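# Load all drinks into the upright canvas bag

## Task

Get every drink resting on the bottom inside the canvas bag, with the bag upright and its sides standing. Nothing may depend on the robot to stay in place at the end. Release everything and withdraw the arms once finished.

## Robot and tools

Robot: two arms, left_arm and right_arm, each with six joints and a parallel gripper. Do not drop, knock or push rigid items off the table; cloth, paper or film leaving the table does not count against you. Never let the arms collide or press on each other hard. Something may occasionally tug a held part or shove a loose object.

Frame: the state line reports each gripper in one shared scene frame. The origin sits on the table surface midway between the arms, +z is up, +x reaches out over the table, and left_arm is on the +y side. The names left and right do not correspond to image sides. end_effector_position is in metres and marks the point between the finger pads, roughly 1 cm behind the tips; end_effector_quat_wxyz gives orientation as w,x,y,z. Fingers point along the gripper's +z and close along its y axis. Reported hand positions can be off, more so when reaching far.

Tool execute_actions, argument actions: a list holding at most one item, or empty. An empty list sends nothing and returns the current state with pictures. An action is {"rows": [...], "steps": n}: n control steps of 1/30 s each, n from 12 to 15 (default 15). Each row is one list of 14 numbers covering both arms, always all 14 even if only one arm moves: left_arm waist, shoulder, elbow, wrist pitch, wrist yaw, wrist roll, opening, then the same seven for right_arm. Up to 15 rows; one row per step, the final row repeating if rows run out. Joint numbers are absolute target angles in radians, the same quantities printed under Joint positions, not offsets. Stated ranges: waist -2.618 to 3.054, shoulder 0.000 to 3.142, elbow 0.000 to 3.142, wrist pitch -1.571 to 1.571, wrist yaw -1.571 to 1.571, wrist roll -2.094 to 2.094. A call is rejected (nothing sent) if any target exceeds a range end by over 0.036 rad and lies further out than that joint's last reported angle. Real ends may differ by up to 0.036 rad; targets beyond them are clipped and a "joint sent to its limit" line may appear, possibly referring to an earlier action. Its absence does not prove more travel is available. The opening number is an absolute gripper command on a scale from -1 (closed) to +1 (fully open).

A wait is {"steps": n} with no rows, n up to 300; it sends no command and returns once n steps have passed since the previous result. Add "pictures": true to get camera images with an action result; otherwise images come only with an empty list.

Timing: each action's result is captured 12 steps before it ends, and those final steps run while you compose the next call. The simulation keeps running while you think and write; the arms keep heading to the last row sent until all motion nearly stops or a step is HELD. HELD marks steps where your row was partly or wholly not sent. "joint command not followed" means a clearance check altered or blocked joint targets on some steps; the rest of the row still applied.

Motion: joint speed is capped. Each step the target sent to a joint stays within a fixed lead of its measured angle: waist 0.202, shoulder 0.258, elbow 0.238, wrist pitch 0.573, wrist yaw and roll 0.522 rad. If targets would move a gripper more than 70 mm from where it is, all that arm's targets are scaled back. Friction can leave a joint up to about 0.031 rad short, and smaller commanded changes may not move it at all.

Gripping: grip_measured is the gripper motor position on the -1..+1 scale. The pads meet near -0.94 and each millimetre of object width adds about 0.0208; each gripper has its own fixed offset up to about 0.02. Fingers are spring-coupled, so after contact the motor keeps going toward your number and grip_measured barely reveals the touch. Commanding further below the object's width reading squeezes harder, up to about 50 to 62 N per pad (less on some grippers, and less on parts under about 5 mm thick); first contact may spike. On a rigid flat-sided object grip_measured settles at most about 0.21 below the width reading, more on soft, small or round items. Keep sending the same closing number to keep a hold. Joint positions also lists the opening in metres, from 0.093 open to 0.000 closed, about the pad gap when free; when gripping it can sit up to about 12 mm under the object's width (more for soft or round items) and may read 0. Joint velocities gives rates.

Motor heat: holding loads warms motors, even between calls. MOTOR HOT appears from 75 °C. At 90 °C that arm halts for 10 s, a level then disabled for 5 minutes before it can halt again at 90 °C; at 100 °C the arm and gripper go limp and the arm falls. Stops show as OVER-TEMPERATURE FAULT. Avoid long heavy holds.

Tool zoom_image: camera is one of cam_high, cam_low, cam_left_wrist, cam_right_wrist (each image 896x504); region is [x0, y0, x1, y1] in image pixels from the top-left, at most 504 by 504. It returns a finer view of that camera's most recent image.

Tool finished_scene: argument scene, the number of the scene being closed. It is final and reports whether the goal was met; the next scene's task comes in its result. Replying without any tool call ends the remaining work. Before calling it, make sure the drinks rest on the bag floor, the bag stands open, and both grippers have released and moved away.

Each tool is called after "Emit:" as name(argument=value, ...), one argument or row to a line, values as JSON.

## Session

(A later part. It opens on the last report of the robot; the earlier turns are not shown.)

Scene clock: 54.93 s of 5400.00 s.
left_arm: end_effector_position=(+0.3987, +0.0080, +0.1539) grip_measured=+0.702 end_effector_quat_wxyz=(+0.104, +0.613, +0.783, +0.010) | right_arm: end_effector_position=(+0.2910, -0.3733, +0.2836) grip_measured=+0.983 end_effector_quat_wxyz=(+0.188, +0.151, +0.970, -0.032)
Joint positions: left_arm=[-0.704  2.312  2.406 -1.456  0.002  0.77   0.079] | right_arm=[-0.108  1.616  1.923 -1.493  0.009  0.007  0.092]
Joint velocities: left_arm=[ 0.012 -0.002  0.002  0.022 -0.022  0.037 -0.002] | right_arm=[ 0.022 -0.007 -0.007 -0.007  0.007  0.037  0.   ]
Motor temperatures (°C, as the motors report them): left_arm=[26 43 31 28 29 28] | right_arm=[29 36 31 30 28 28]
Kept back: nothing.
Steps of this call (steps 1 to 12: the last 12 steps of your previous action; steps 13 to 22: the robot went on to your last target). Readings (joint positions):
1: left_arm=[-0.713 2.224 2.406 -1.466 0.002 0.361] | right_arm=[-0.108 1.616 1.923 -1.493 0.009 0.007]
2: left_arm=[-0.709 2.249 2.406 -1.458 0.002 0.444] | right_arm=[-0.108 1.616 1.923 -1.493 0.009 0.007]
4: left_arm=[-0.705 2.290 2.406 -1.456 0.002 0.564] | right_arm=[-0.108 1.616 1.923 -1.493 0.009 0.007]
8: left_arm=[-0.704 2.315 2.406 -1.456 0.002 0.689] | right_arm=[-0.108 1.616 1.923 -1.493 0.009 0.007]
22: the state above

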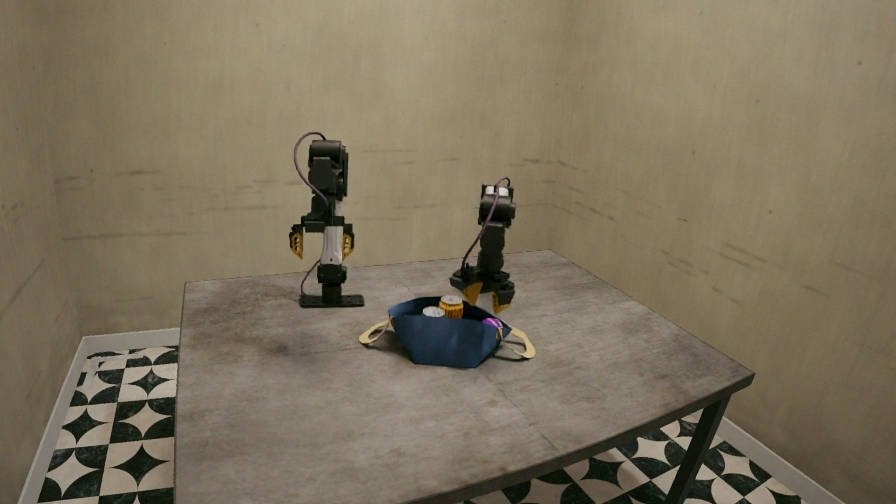

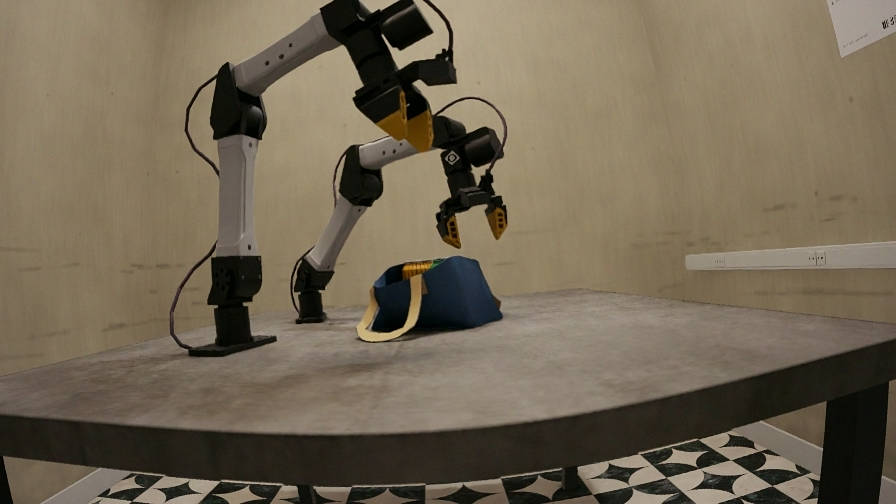

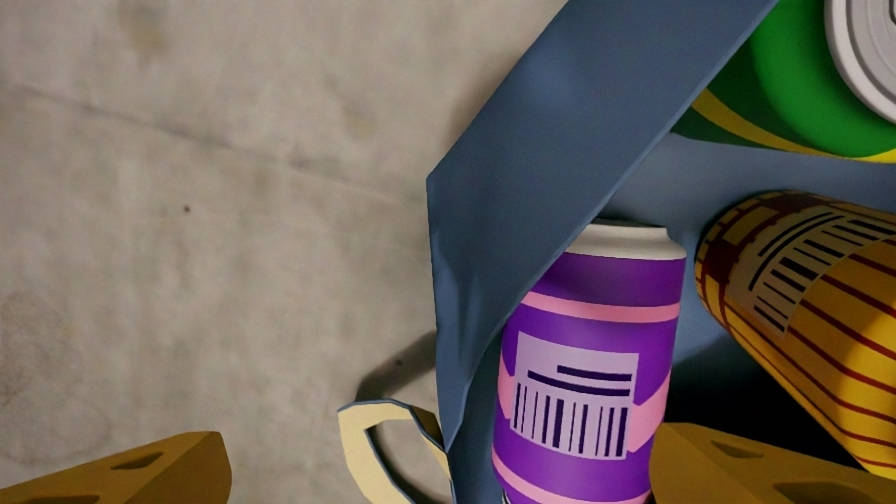

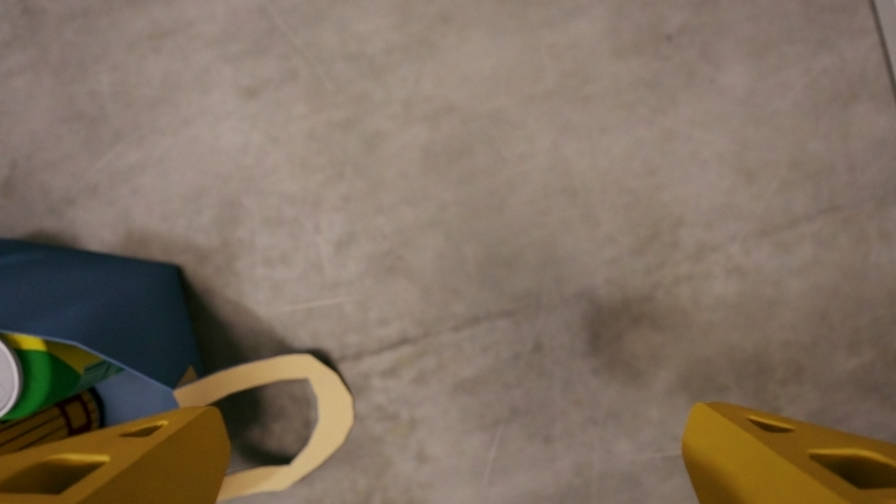

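Emit:
execute_actions(
  actions=[
    {"rows":[[-0.775,2.2,2.22,-1.46,0,0.78,0.7,-0.1,1.6,1.9,-1.5,0,0,1]],"steps":15},
  ],
)

Emit:
execute_actions(
  actions=[
    {"steps":18},
  ],
  pictures=true,
)

Scene clock: 55.67 s of 5400.00 s.
left_arm: end_effector_position=(+0.3748, +0.0090, +0.1475) grip_measured=+0.702 end_effector_quat_wxyz=(+0.078, +0.627, +0.775, +0.008) | right_arm: end_effector_position=(+0.2910, -0.3733, +0.2836) grip_measured=+0.983 end_effector_quat_wxyz=(+0.188, +0.151, +0.970, -0.032)
Joint positions: left_arm=[-0.731  2.247  2.277 -1.443 -0.002  0.774  0.079] | right_arm=[-0.108  1.616  1.923 -1.493  0.009  0.007  0.092]
Joint velocities: left_arm=[-0.466 -0.491 -0.842 -0.432 -0.007 -0.022  0.   ] | right_arm=[-0.012 -0.017  0.002 -0.066  0.022  0.051  0.   ]
Motor temperatures (°C, as the motors report them): left_arm=[26 44 31 28 29 28] | right_arm=[29 36 31 30 28 28]
Steps of this call (steps 1 to 19: the robot went on to your last target; steps 20 to 22: the first 3 steps of this action). Readings (joint positions):
20: left_arm=[-0.709 2.295 2.372 -1.438 0.000 0.774] | right_arm=[-0.108 1.616 1.923 -1.493 0.009 0.007]
21: left_arm=[-0.717 2.267 2.314 -1.431 -0.002 0.774] | right_arm=[-0.108 1.616 1.923 -1.493 0.009 0.007]
22: the state above

Scene clock: 56.27 s of 5400.00 s.
left_arm: end_effector_position=(+0.3525, -0.0039, +0.1510) grip_measured=+0.702 end_effector_quat_wxyz=(+0.069, +0.647, +0.760, +0.005) | right_arm: end_effector_position=(+0.2910, -0.3733, +0.2836) grip_measured=+0.983 end_effector_quat_wxyz=(+0.188, +0.151, +0.970, -0.032)
Joint positions: left_arm=[-0.781  2.216  2.243 -1.459  0.     0.775  0.079] | right_arm=[-0.108  1.616  1.923 -1.493  0.009  0.007  0.092]
Joint velocities: left_arm=[ 0.017 -0.002 -0.002  0.037 -0.066  0.037  0.001] | right_arm=[-0.002 -0.002  0.017 -0.007 -0.037  0.007  0.001]
Motor temperatures (°C, as the motors report them): left_arm=[26 44 31 28 29 28] | right_arm=[29 36 31 30 28 28]
Kept back: nothing.
Steps of this call (steps 1 to 12: the last 12 steps of your previous action; steps 13 to 18: the robot went on to your last target). Readings (joint positions):
1: left_arm=[-0.746 2.234 2.257 -1.453 -0.002 0.774] | right_arm=[-0.108 1.616 1.923 -1.493 0.009 0.007]
2: left_arm=[-0.761 2.226 2.247 -1.458 -0.002 0.775] | right_arm=[-0.108 1.616 1.923 -1.493 0.009 0.007]
4: left_arm=[-0.780 2.219 2.243 -1.459 -0.000 0.775] | right_arm=[-0.108 1.616 1.923 -1.493 0.009 0.007]
8: left_arm=[-0.782 2.216 2.243 -1.459 0.000 0.775] | right_arm=[-0.108 1.616 1.923 -1.493 0.009 0.007]
18: the state above

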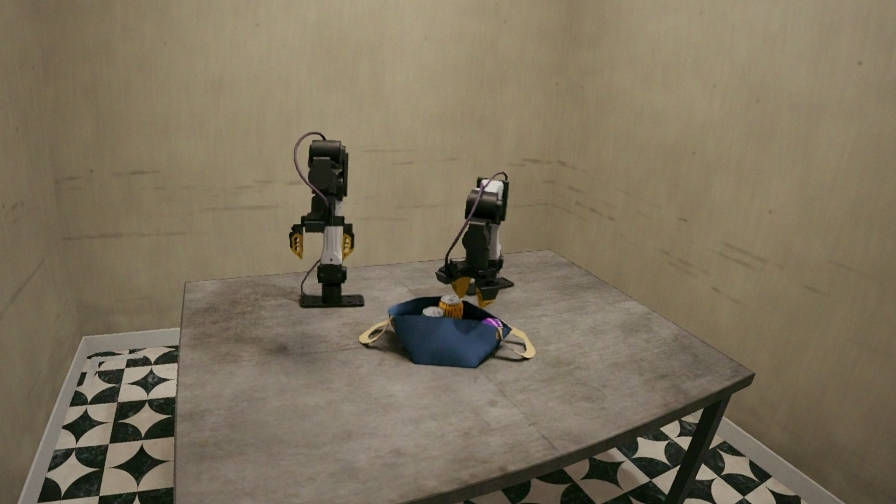

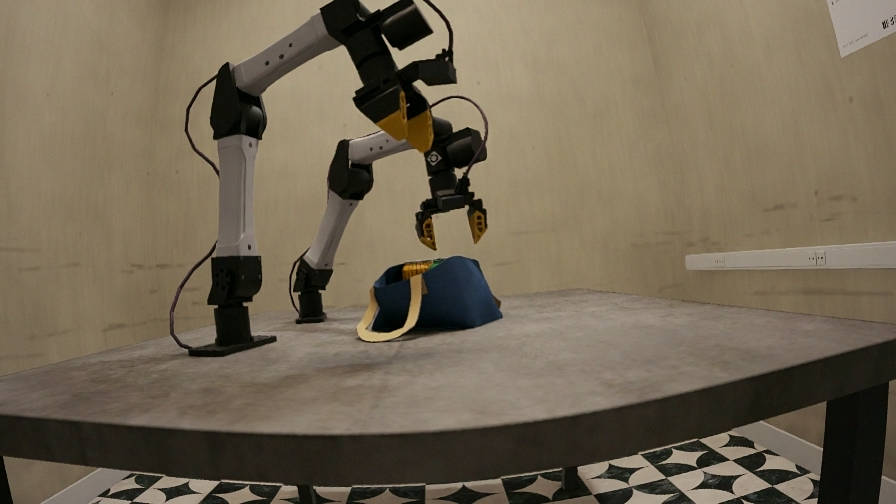

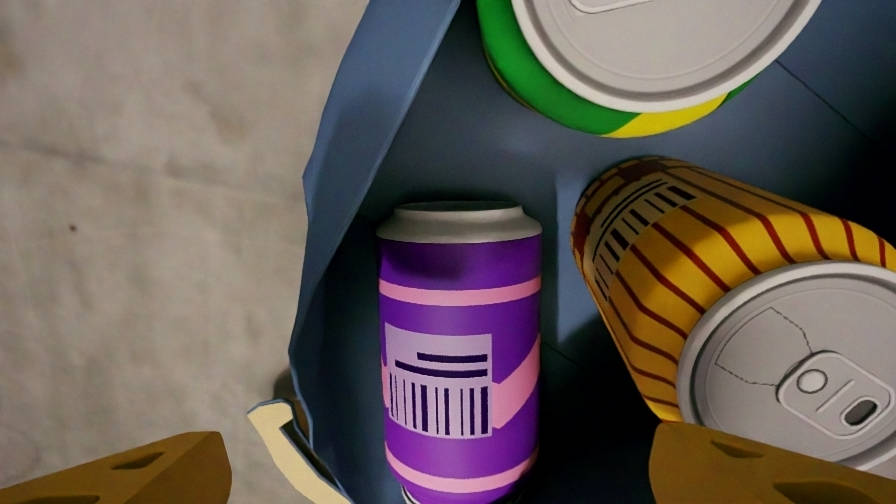

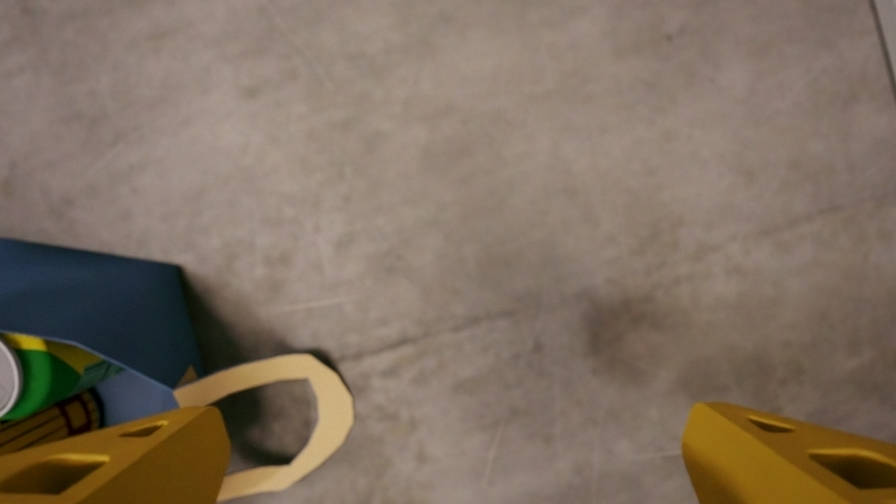

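Emit:
execute_actions(
  actions=[
    {"rows":[[-0.78,2.27,2.2,-1.42,0,0.78,0.58,-0.1,1.6,1.9,-1.5,0,0,1],[-0.78,2.27,2.2,-1.42,0,0.78,0.58,-0.1,1.6,1.9,-1.5,0,0,1],[-0.78,2.27,2.2,-1.42,0,0.78,0.58,-0.1,1.6,1.9,-1.5,0,0,1],[-0.78,2.27,2.2,-1.42,0,0.78,0.58,-0.1,1.6,1.9,-1.5,0,0,1],[-0.78,2.27,2.2,-1.42,0,0.78,0.58,-0.1,1.6,1.9,-1.5,0,0,1],[-0.78,2.35,2.15,-1.37,0,0.78,0.58,-0.1,1.6,1.9,-1.5,0,0,1]],"steps":15},
  ],
)

Emit:
execute_actions(
  actions=[
    {"steps":20},
  ],
  pictures=true,
)

Scene clock: 57.13 s of 5400.00 s.
left_arm: end_effector_position=(+0.3538, -0.0048, +0.1446) grip_measured=+0.585 end_effector_quat_wxyz=(+0.066, +0.647, +0.760, +0.005) | right_arm: end_effector_position=(+0.2910, -0.3733, +0.2836) grip_measured=+0.983 end_effector_quat_wxyz=(+0.188, +0.151, +0.970, -0.032)
Joint positions: left_arm=[-0.781  2.225  2.232 -1.446  0.     0.775  0.073] | right_arm=[-0.108  1.616  1.923 -1.493  0.009  0.007  0.092]
Joint velocities: left_arm=[ 0.002  0.188 -0.1    0.095 -0.007 -0.051 -0.005] | right_arm=[-0.002 -0.002  0.002 -0.081 -0.051  0.066 -0.001]
Motor temperatures (°C, as the motors report them): left_arm=[26 44 31 28 29 28] | right_arm=[29 36 31 31 28 28]
Steps of this call (steps 1 to 15: the robot went on to your last target; steps 16 to 23: nothing new was sent; steps 24 to 26: the first 3 steps of this action). Readings (joint positions):
24: left_arm=[-0.781 2.217 2.240 -1.456 0.000 0.775] | right_arm=[-0.108 1.616 1.923 -1.493 0.009 0.007]
25: left_arm=[-0.781 2.219 2.236 -1.451 0.000 0.775] | right_arm=[-0.108 1.616 1.923 -1.493 0.009 0.007]
26: the state above

Scene clock: 57.80 s of 5400.00 s.
left_arm: end_effector_position=(+0.3599, -0.0062, +0.1103) grip_measured=+0.580 end_effector_quat_wxyz=(+0.044, +0.645, +0.763, -0.004) | right_arm: end_effector_position=(+0.2910, -0.3733, +0.2836) grip_measured=+0.983 end_effector_quat_wxyz=(+0.188, +0.151, +0.970, -0.032)
Joint positions: left_arm=[-0.77   2.282  2.195 -1.396  0.016  0.779  0.073] | right_arm=[-0.108  1.616  1.923 -1.493  0.009  0.007  0.092]
Joint velocities: left_arm=[ 0.007  0.012 -0.007 -0.066  0.007 -0.022 -0.001] | right_arm=[-0.002 -0.002  0.007  0.007 -0.022  0.022 -0.   ]
Motor temperatures (°C, as the motors report them): left_arm=[26 44 31 28 29 28] | right_arm=[29 36 31 31 28 28]
Kept back: nothing.
Steps of this call (steps 1 to 12: the last 12 steps of your previous action; steps 13 to 20: the robot went on to your last target). Readings (joint positions):
1: left_arm=[-0.781 2.232 2.229 -1.443 0.000 0.775] | right_arm=[-0.108 1.616 1.923 -1.493 0.009 0.007]
2: left_arm=[-0.781 2.239 2.226 -1.440 0.000 0.775] | right_arm=[-0.108 1.616 1.923 -1.493 0.009 0.007]
4: left_arm=[-0.781 2.263 2.206 -1.420 0.000 0.775] | right_arm=[-0.108 1.616 1.923 -1.493 0.009 0.007]
8: left_arm=[-0.772 2.280 2.195 -1.398 0.010 0.776] | right_arm=[-0.108 1.616 1.923 -1.493 0.009 0.007]
20: the state above

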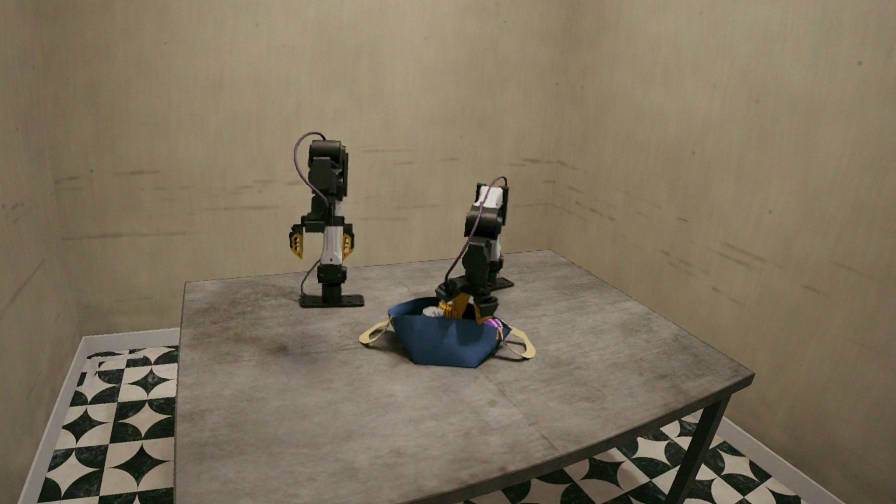

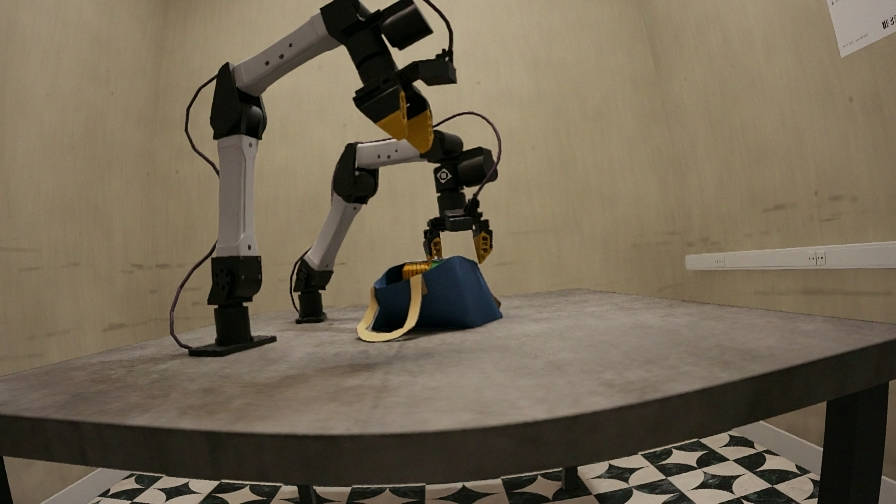

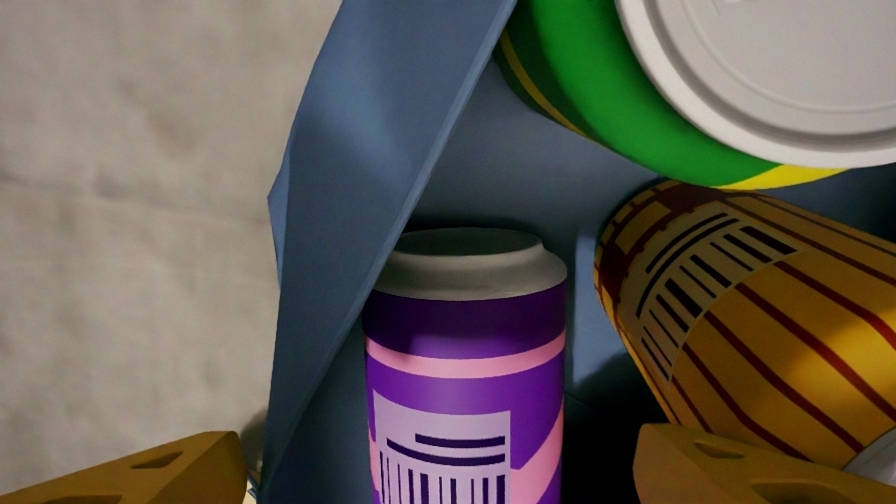

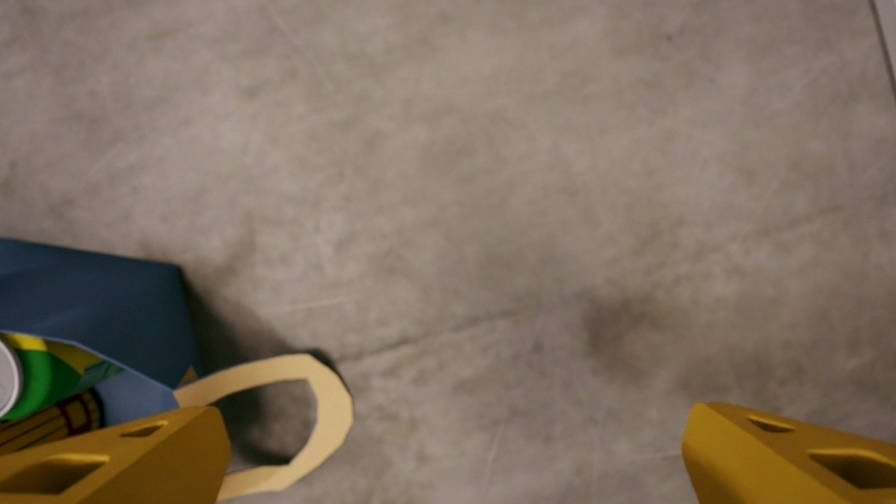

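Emit:
execute_actions(
  actions=[
    {"rows":[[-0.78,2.15,2.2,-1.48,0,0.78,0.6,-0.1,1.6,1.9,-1.5,0,0,1],[-0.78,2.15,2.2,-1.48,0,0.78,0.6,-0.1,1.6,1.9,-1.5,0,0,1],[-0.78,2.1,2.2,-1.5,0,0.7,0.6,-0.1,1.6,1.9,-1.5,0,0,1],[-0.78,2.1,2.2,-1.5,0,0.7,0.6,-0.1,1.6,1.9,-1.5,0,0,1],[-0.78,2.1,2.2,-1.5,0,0.5,0.6,-0.1,1.6,1.9,-1.5,0,0,1],[-0.9,2.08,2.15,-1.5,0,0,0.6,-0.1,1.6,1.9,-1.5,0,0,1]],"steps":15},
  ],
)

Emit:
execute_actions(
  actions=[
    {"steps":22},
  ],
  pictures=true,
)

Scene clock: 59.20 s of 5400.00 s.
left_arm: end_effector_position=(+0.3542, -0.0018, +0.1324) grip_measured=+0.598 end_effector_quat_wxyz=(+0.056, +0.641, +0.765, -0.002) | right_arm: end_effector_position=(+0.2910, -0.3733, +0.2836) grip_measured=+0.983 end_effector_quat_wxyz=(+0.188, +0.151, +0.970, -0.032)
Joint positions: left_arm=[-0.771  2.23   2.194 -1.424  0.012  0.769  0.074] | right_arm=[-0.108  1.616  1.923 -1.493  0.009  0.007  0.092]
Joint velocities: left_arm=[-0.032 -0.808 -0.002 -0.403 -0.051 -0.418  0.001] | right_arm=[ 0.002  0.012  0.007  0.11   0.007 -0.051  0.001]
Motor temperatures (°C, as the motors report them): left_arm=[26 44 31 28 29 28] | right_arm=[29 36 31 31 28 28]
Steps of this call (steps 1 to 15: the robot went on to your last target; steps 16 to 39: nothing new was sent; steps 40 to 42: the first 3 steps of this action). Readings (joint positions):
40: left_arm=[-0.770 2.269 2.195 -1.399 0.015 0.779] | right_arm=[-0.108 1.616 1.923 -1.493 0.009 0.007]
41: left_arm=[-0.770 2.255 2.194 -1.411 0.013 0.779] | right_arm=[-0.108 1.616 1.923 -1.493 0.009 0.007]
42: the state above

Scene clock: 59.93 s of 5400.00 s.
left_arm: end_effector_position=(+0.2956, -0.0289, +0.1963) grip_measured=+0.598 end_effector_quat_wxyz=(+0.091, +0.376, +0.921, -0.038) | right_arm: end_effector_position=(+0.2910, -0.3733, +0.2836) grip_measured=+0.983 end_effector_quat_wxyz=(+0.188, +0.151, +0.970, -0.032)
Joint positions: left_arm=[-0.906  2.057  2.17  -1.485  0.005  0.015  0.074] | right_arm=[-0.108  1.616  1.923 -1.493  0.009  0.007  0.092]
Joint velocities: left_arm=[-0.007  0.002 -0.002 -0.081  0.095 -0.022 -0.   ] | right_arm=[-0.007 -0.002 -0.002  0.022 -0.066 -0.037 -0.001]
Motor temperatures (°C, as the motors report them): left_arm=[26 44 31 28 29 28] | right_arm=[29 36 31 31 28 28]
Kept back: nothing.
Steps of this call (steps 1 to 12: the last 12 steps of your previous action; steps 13 to 22: the robot went on to your last target). Readings (joint positions):
1: left_arm=[-0.772 2.200 2.194 -1.436 0.012 0.756] | right_arm=[-0.108 1.616 1.923 -1.493 0.009 0.007]
2: left_arm=[-0.772 2.167 2.194 -1.446 0.012 0.719] | right_arm=[-0.108 1.616 1.923 -1.493 0.009 0.007]
4: left_arm=[-0.802 2.103 2.189 -1.457 -0.001 0.534] | right_arm=[-0.108 1.616 1.923 -1.493 0.009 0.007]
8: left_arm=[-0.907 2.057 2.188 -1.472 0.003 0.226] | right_arm=[-0.108 1.616 1.923 -1.493 0.009 0.007]
22: the state above

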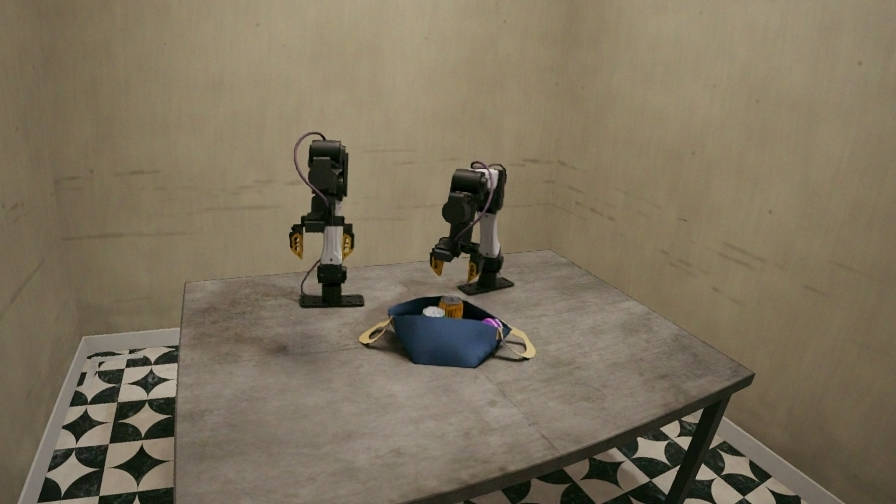

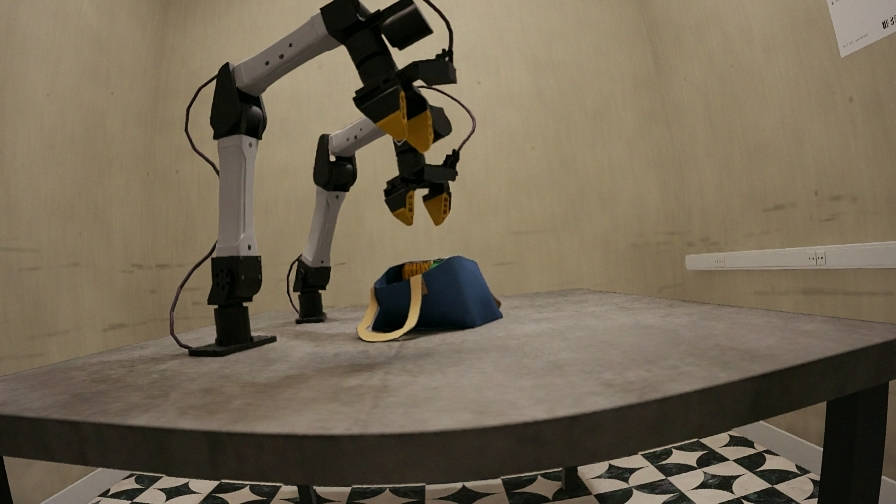

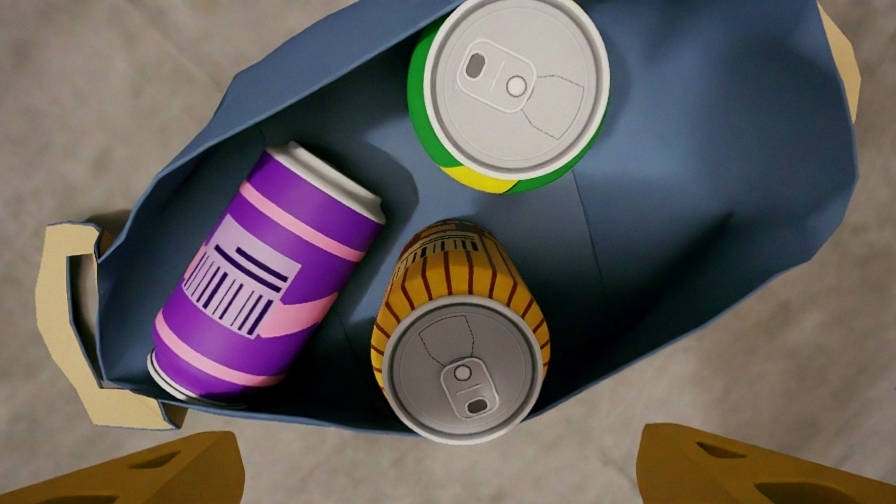

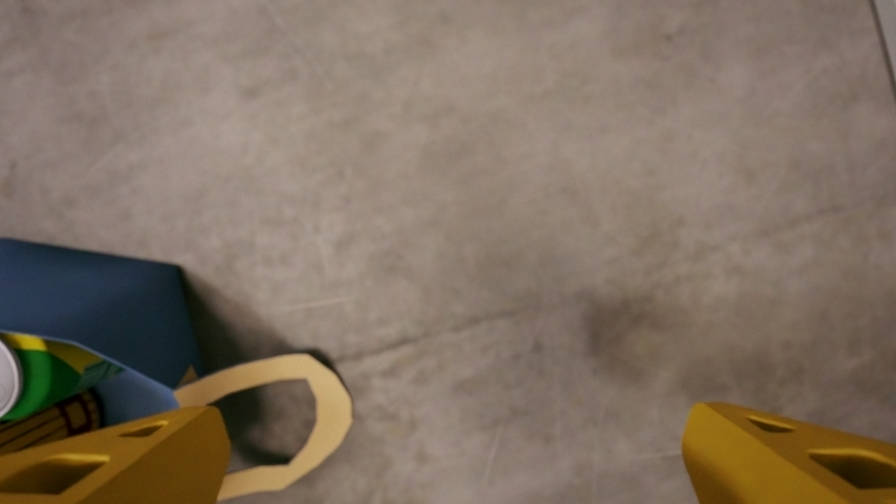

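Emit:
execute_actions(
  actions=[
    {"rows":[[-0.906,2.16,1.95,-1.38,0,0,0.6,-0.1,1.6,1.9,-1.5,0,0,1]],"steps":15},
  ],
)

Emit:
execute_actions(
  actions=[
    {"steps":20},
  ],
  pictures=true,
)

Scene clock: 61.67 s of 5400.00 s.
left_arm: end_effector_position=(+0.2925, -0.0260, +0.1691) grip_measured=+0.598 end_effector_quat_wxyz=(+0.066, +0.373, +0.925, -0.029) | right_arm: end_effector_position=(+0.2910, -0.3733, +0.2836) grip_measured=+0.983 end_effector_quat_wxyz=(+0.188, +0.151, +0.970, -0.032)
Joint positions: left_arm=[-0.906  2.062  2.073 -1.438  0.005  0.005  0.074] | right_arm=[-0.108  1.616  1.923 -1.493  0.009  0.007  0.092]
Joint velocities: left_arm=[-0.007  0.364 -1.067  0.286 -0.066 -0.022  0.   ] | right_arm=[-0.007 -0.002 -0.022 -0.037 -0.066 -0.037  0.   ]
Motor temperatures (°C, as the motors report them): left_arm=[26 43 31 28 29 28] | right_arm=[29 36 31 31 28 28]
Steps of this call (steps 1 to 30: the robot went on to your last target; steps 31 to 49: nothing new was sent; steps 50 to 52: the first 3 steps of this action). Readings (joint positions):
50: left_arm=[-0.906 2.057 2.147 -1.469 0.005 0.005] | right_arm=[-0.108 1.616 1.923 -1.493 0.009 0.007]
51: left_arm=[-0.906 2.055 2.112 -1.451 0.005 0.005] | right_arm=[-0.108 1.616 1.923 -1.493 0.009 0.007]
52: the state above

Scene clock: 62.33 s of 5400.00 s.
left_arm: end_effector_position=(+0.2828, -0.0194, +0.0957) grip_measured=+0.599 end_effector_quat_wxyz=(-0.021, +0.373, +0.928, +0.000) | right_arm: end_effector_position=(+0.2910, -0.3733, +0.2836) grip_measured=+0.983 end_effector_quat_wxyz=(+0.188, +0.151, +0.970, -0.032)
Joint positions: left_arm=[-0.906  2.172  1.959 -1.396  0.015  0.004  0.074] | right_arm=[-0.108  1.616  1.923 -1.493  0.009  0.007  0.092]
Joint velocities: left_arm=[ 0.002 -0.007  0.002  0.081 -0.022 -0.007  0.   ] | right_arm=[-0.027 -0.002 -0.027 -0.007  0.051  0.007 -0.   ]
Motor temperatures (°C, as the motors report them): left_arm=[26 44 31 28 29 28] | right_arm=[29 36 31 31 28 28]
Kept back: nothing.
Steps of this call (steps 1 to 12: the last 12 steps of your previous action; steps 13 to 20: the robot went on to your last target). Readings (joint positions):
1: left_arm=[-0.906 2.078 2.038 -1.429 0.005 0.005] | right_arm=[-0.108 1.616 1.923 -1.493 0.009 0.007]
2: left_arm=[-0.906 2.100 2.009 -1.422 0.005 0.005] | right_arm=[-0.108 1.616 1.923 -1.493 0.009 0.007]
4: left_arm=[-0.906 2.148 1.973 -1.413 0.012 0.005] | right_arm=[-0.108 1.616 1.923 -1.493 0.009 0.007]
8: left_arm=[-0.906 2.174 1.959 -1.399 0.015 0.004] | right_arm=[-0.108 1.616 1.923 -1.493 0.009 0.007]
20: the state above

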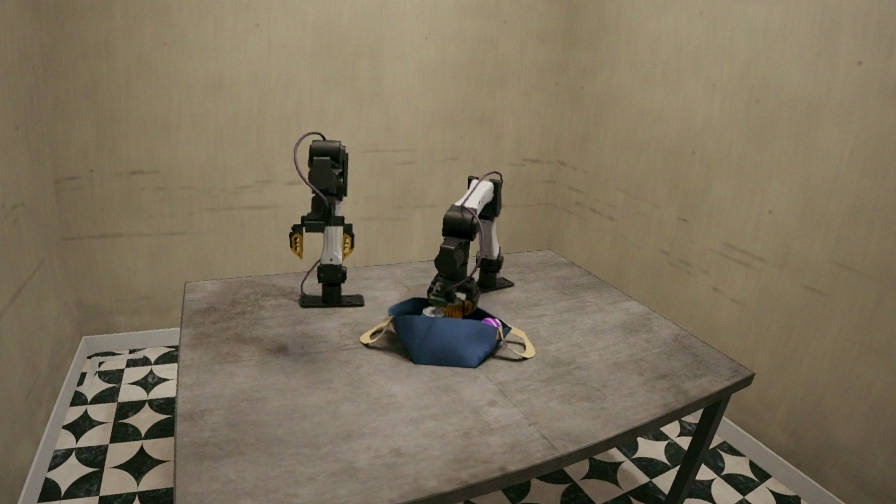

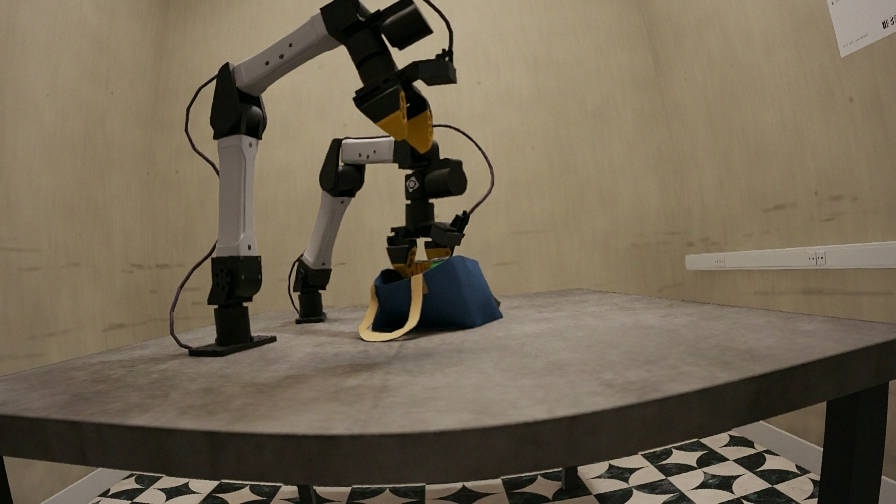

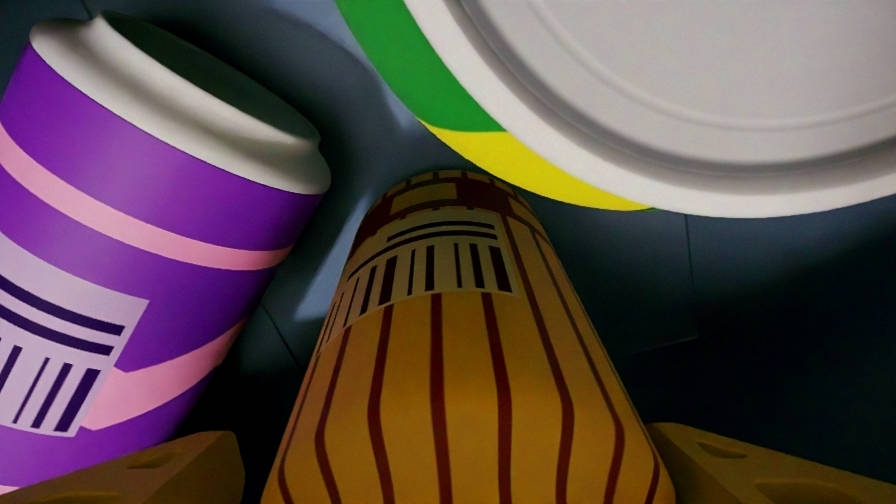

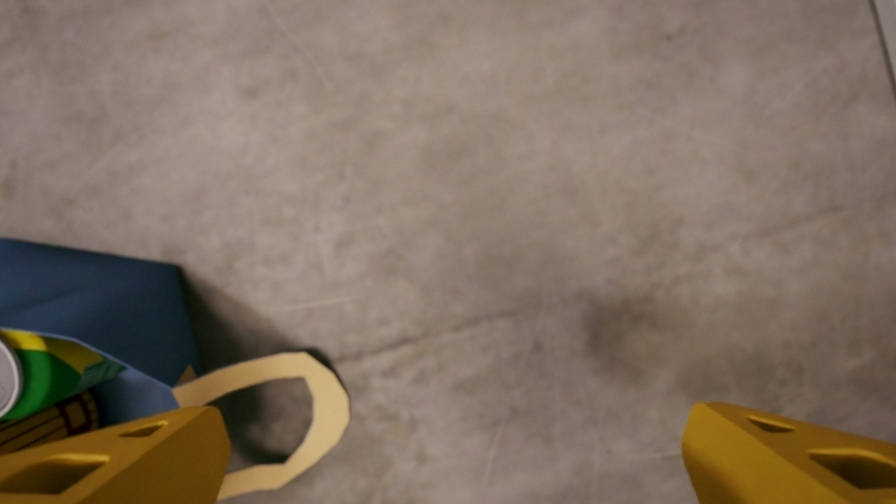

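Emit:
execute_actions(
  actions=[
    {"rows":[[-0.906,2.16,1.95,-1.38,0,0,0,-0.1,1.6,1.9,-1.5,0,0,1]],"steps":15},
  ],
)

Emit:
execute_actions(
  actions=[
    {"rows":[[-0.94,2.15,1.96,-1.38,0,0,0,-0.1,1.6,1.9,-1.5,0,0,1],[-0.97,2.15,1.96,-1.38,0,0,0,-0.1,1.6,1.9,-1.5,0,0,1],[-1.0,2.15,1.96,-1.38,0,0,0,-0.1,1.6,1.9,-1.5,0,0,1],[-1.02,2.15,1.96,-1.38,0,0,0,-0.1,1.6,1.9,-1.5,0,0,1]],"steps":15},
  ],
)

Emit:
execute_actions(
  actions=[
    {"steps":20},
  ],
  pictures=true,
)

Scene clock: 62.90 s of 5400.00 s.
left_arm: end_effector_position=(+0.2828, -0.0200, +0.0957) grip_measured=+0.147 end_effector_quat_wxyz=(-0.020, +0.373, +0.928, -0.001) | right_arm: end_effector_position=(+0.2910, -0.3733, +0.2836) grip_measured=+0.983 end_effector_quat_wxyz=(+0.188, +0.151, +0.970, -0.032)
Joint positions: left_arm=[-0.907  2.172  1.959 -1.394  0.016  0.004  0.052] | right_arm=[-0.108  1.616  1.923 -1.493  0.009  0.007  0.092]
Joint velocities: left_arm=[ 0.017 -0.012 -0.002 -0.037  0.007 -0.007  0.095] | right_arm=[-0.007  0.002 -0.007  0.051  0.007  0.022 -0.002]
Motor temperatures (°C, as the motors report them): left_arm=[26 44 31 28 29 28] | right_arm=[29 36 31 31 28 28]
Steps of this call (steps 1 to 14: the robot went on to your last target; steps 15 to 17: the first 3 steps of this action). Readings (joint positions):
15: left_arm=[-0.906 2.172 1.959 -1.396 0.018 0.004] | right_arm=[-0.108 1.616 1.923 -1.493 0.009 0.007]
16: left_arm=[-0.907 2.172 1.959 -1.395 0.017 0.004] | right_arm=[-0.108 1.616 1.923 -1.493 0.009 0.007]
17: the state above

Scene clock: 63.40 s of 5400.00 s.
left_arm: end_effector_position=(+0.2796, -0.0239, +0.0956) grip_measured=+0.241 end_effector_quat_wxyz=(-0.016, +0.382, +0.924, +0.009) | right_arm: end_effector_position=(+0.2910, -0.3733, +0.2836) grip_measured=+0.983 end_effector_quat_wxyz=(+0.188, +0.151, +0.970, -0.032)
Joint positions: left_arm=[-0.927  2.172  1.959 -1.393 -0.004  0.004  0.057] | right_arm=[-0.108  1.616  1.923 -1.493  0.009  0.007  0.092]
Joint velocities: left_arm=[-0.379  0.012 -0.017  0.051 -0.403 -0.022  0.001] | right_arm=[ 0.012 -0.007  0.002  0.007 -0.022 -0.037 -0.   ]
Motor temperatures (°C, as the motors report them): left_arm=[26 44 31 28 29 28] | right_arm=[29 36 31 31 28 28]
Steps of this call (steps 1 to 12: the last 12 steps of your previous action; steps 13 to 15: the first 3 steps of this action). Readings (joint positions):
13: left_arm=[-0.909 2.172 1.959 -1.393 0.015 0.004] | right_arm=[-0.108 1.616 1.923 -1.493 0.009 0.007]
14: left_arm=[-0.915 2.172 1.959 -1.393 0.008 0.004] | right_arm=[-0.108 1.616 1.923 -1.493 0.009 0.007]
15: the state above

Scene clock: 64.07 s of 5400.00 s.
left_arm: end_effector_position=(+0.2518, -0.0529, +0.0956) grip_measured=+0.241 end_effector_quat_wxyz=(-0.009, +0.428, +0.904, +0.010) | right_arm: end_effector_position=(+0.2910, -0.3733, +0.2836) grip_measured=+0.983 end_effector_quat_wxyz=(+0.188, +0.151, +0.970, -0.032)
Joint positions: left_arm=[-1.026  2.172  1.959 -1.382 -0.01   0.003  0.057] | right_arm=[-0.108  1.616  1.923 -1.493  0.009  0.007  0.092]
Joint velocities: left_arm=[-0.022 -0.002 -0.002 -0.037 -0.022 -0.037  0.001] | right_arm=[-0.012  0.002  0.002 -0.022  0.051  0.007  0.001]
Motor temperatures (°C, as the motors report them): left_arm=[26 44 31 28 29 28] | right_arm=[29 36 31 31 28 28]
Kept back: nothing.
Steps of this call (steps 1 to 12: the last 12 steps of your previous action; steps 13 to 20: the robot went on to your last target). Readings (joint positions):
1: left_arm=[-0.944 2.172 1.959 -1.392 -0.015 0.004] | right_arm=[-0.108 1.616 1.923 -1.493 0.009 0.007]
2: left_arm=[-0.964 2.172 1.959 -1.390 -0.021 0.004] | right_arm=[-0.108 1.616 1.923 -1.493 0.009 0.007]
4: left_arm=[-1.001 2.172 1.959 -1.385 -0.019 0.004] | right_arm=[-0.108 1.616 1.923 -1.493 0.009 0.007]
8: left_arm=[-1.028 2.172 1.959 -1.382 -0.013 0.004] | right_arm=[-0.108 1.616 1.923 -1.493 0.009 0.007]
20: the state above

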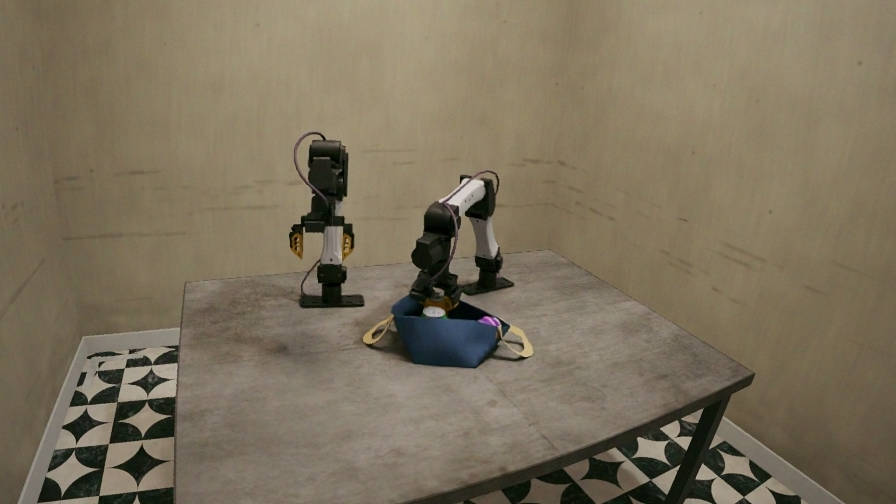

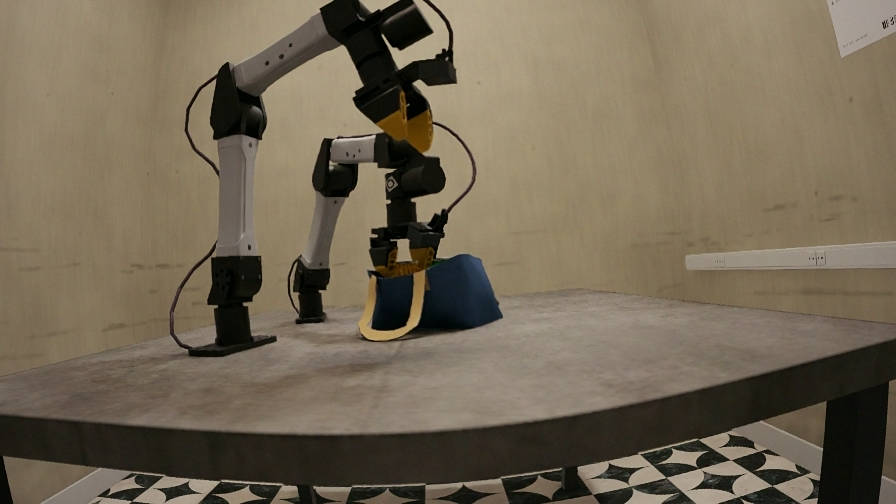

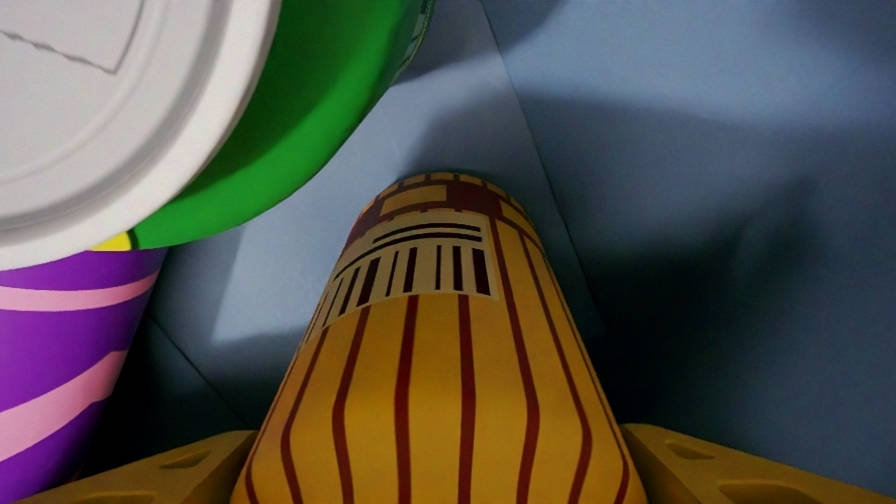

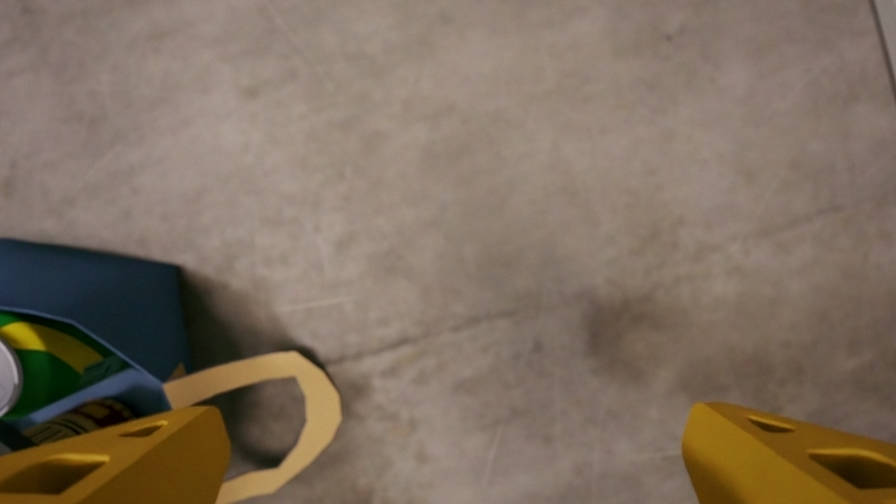

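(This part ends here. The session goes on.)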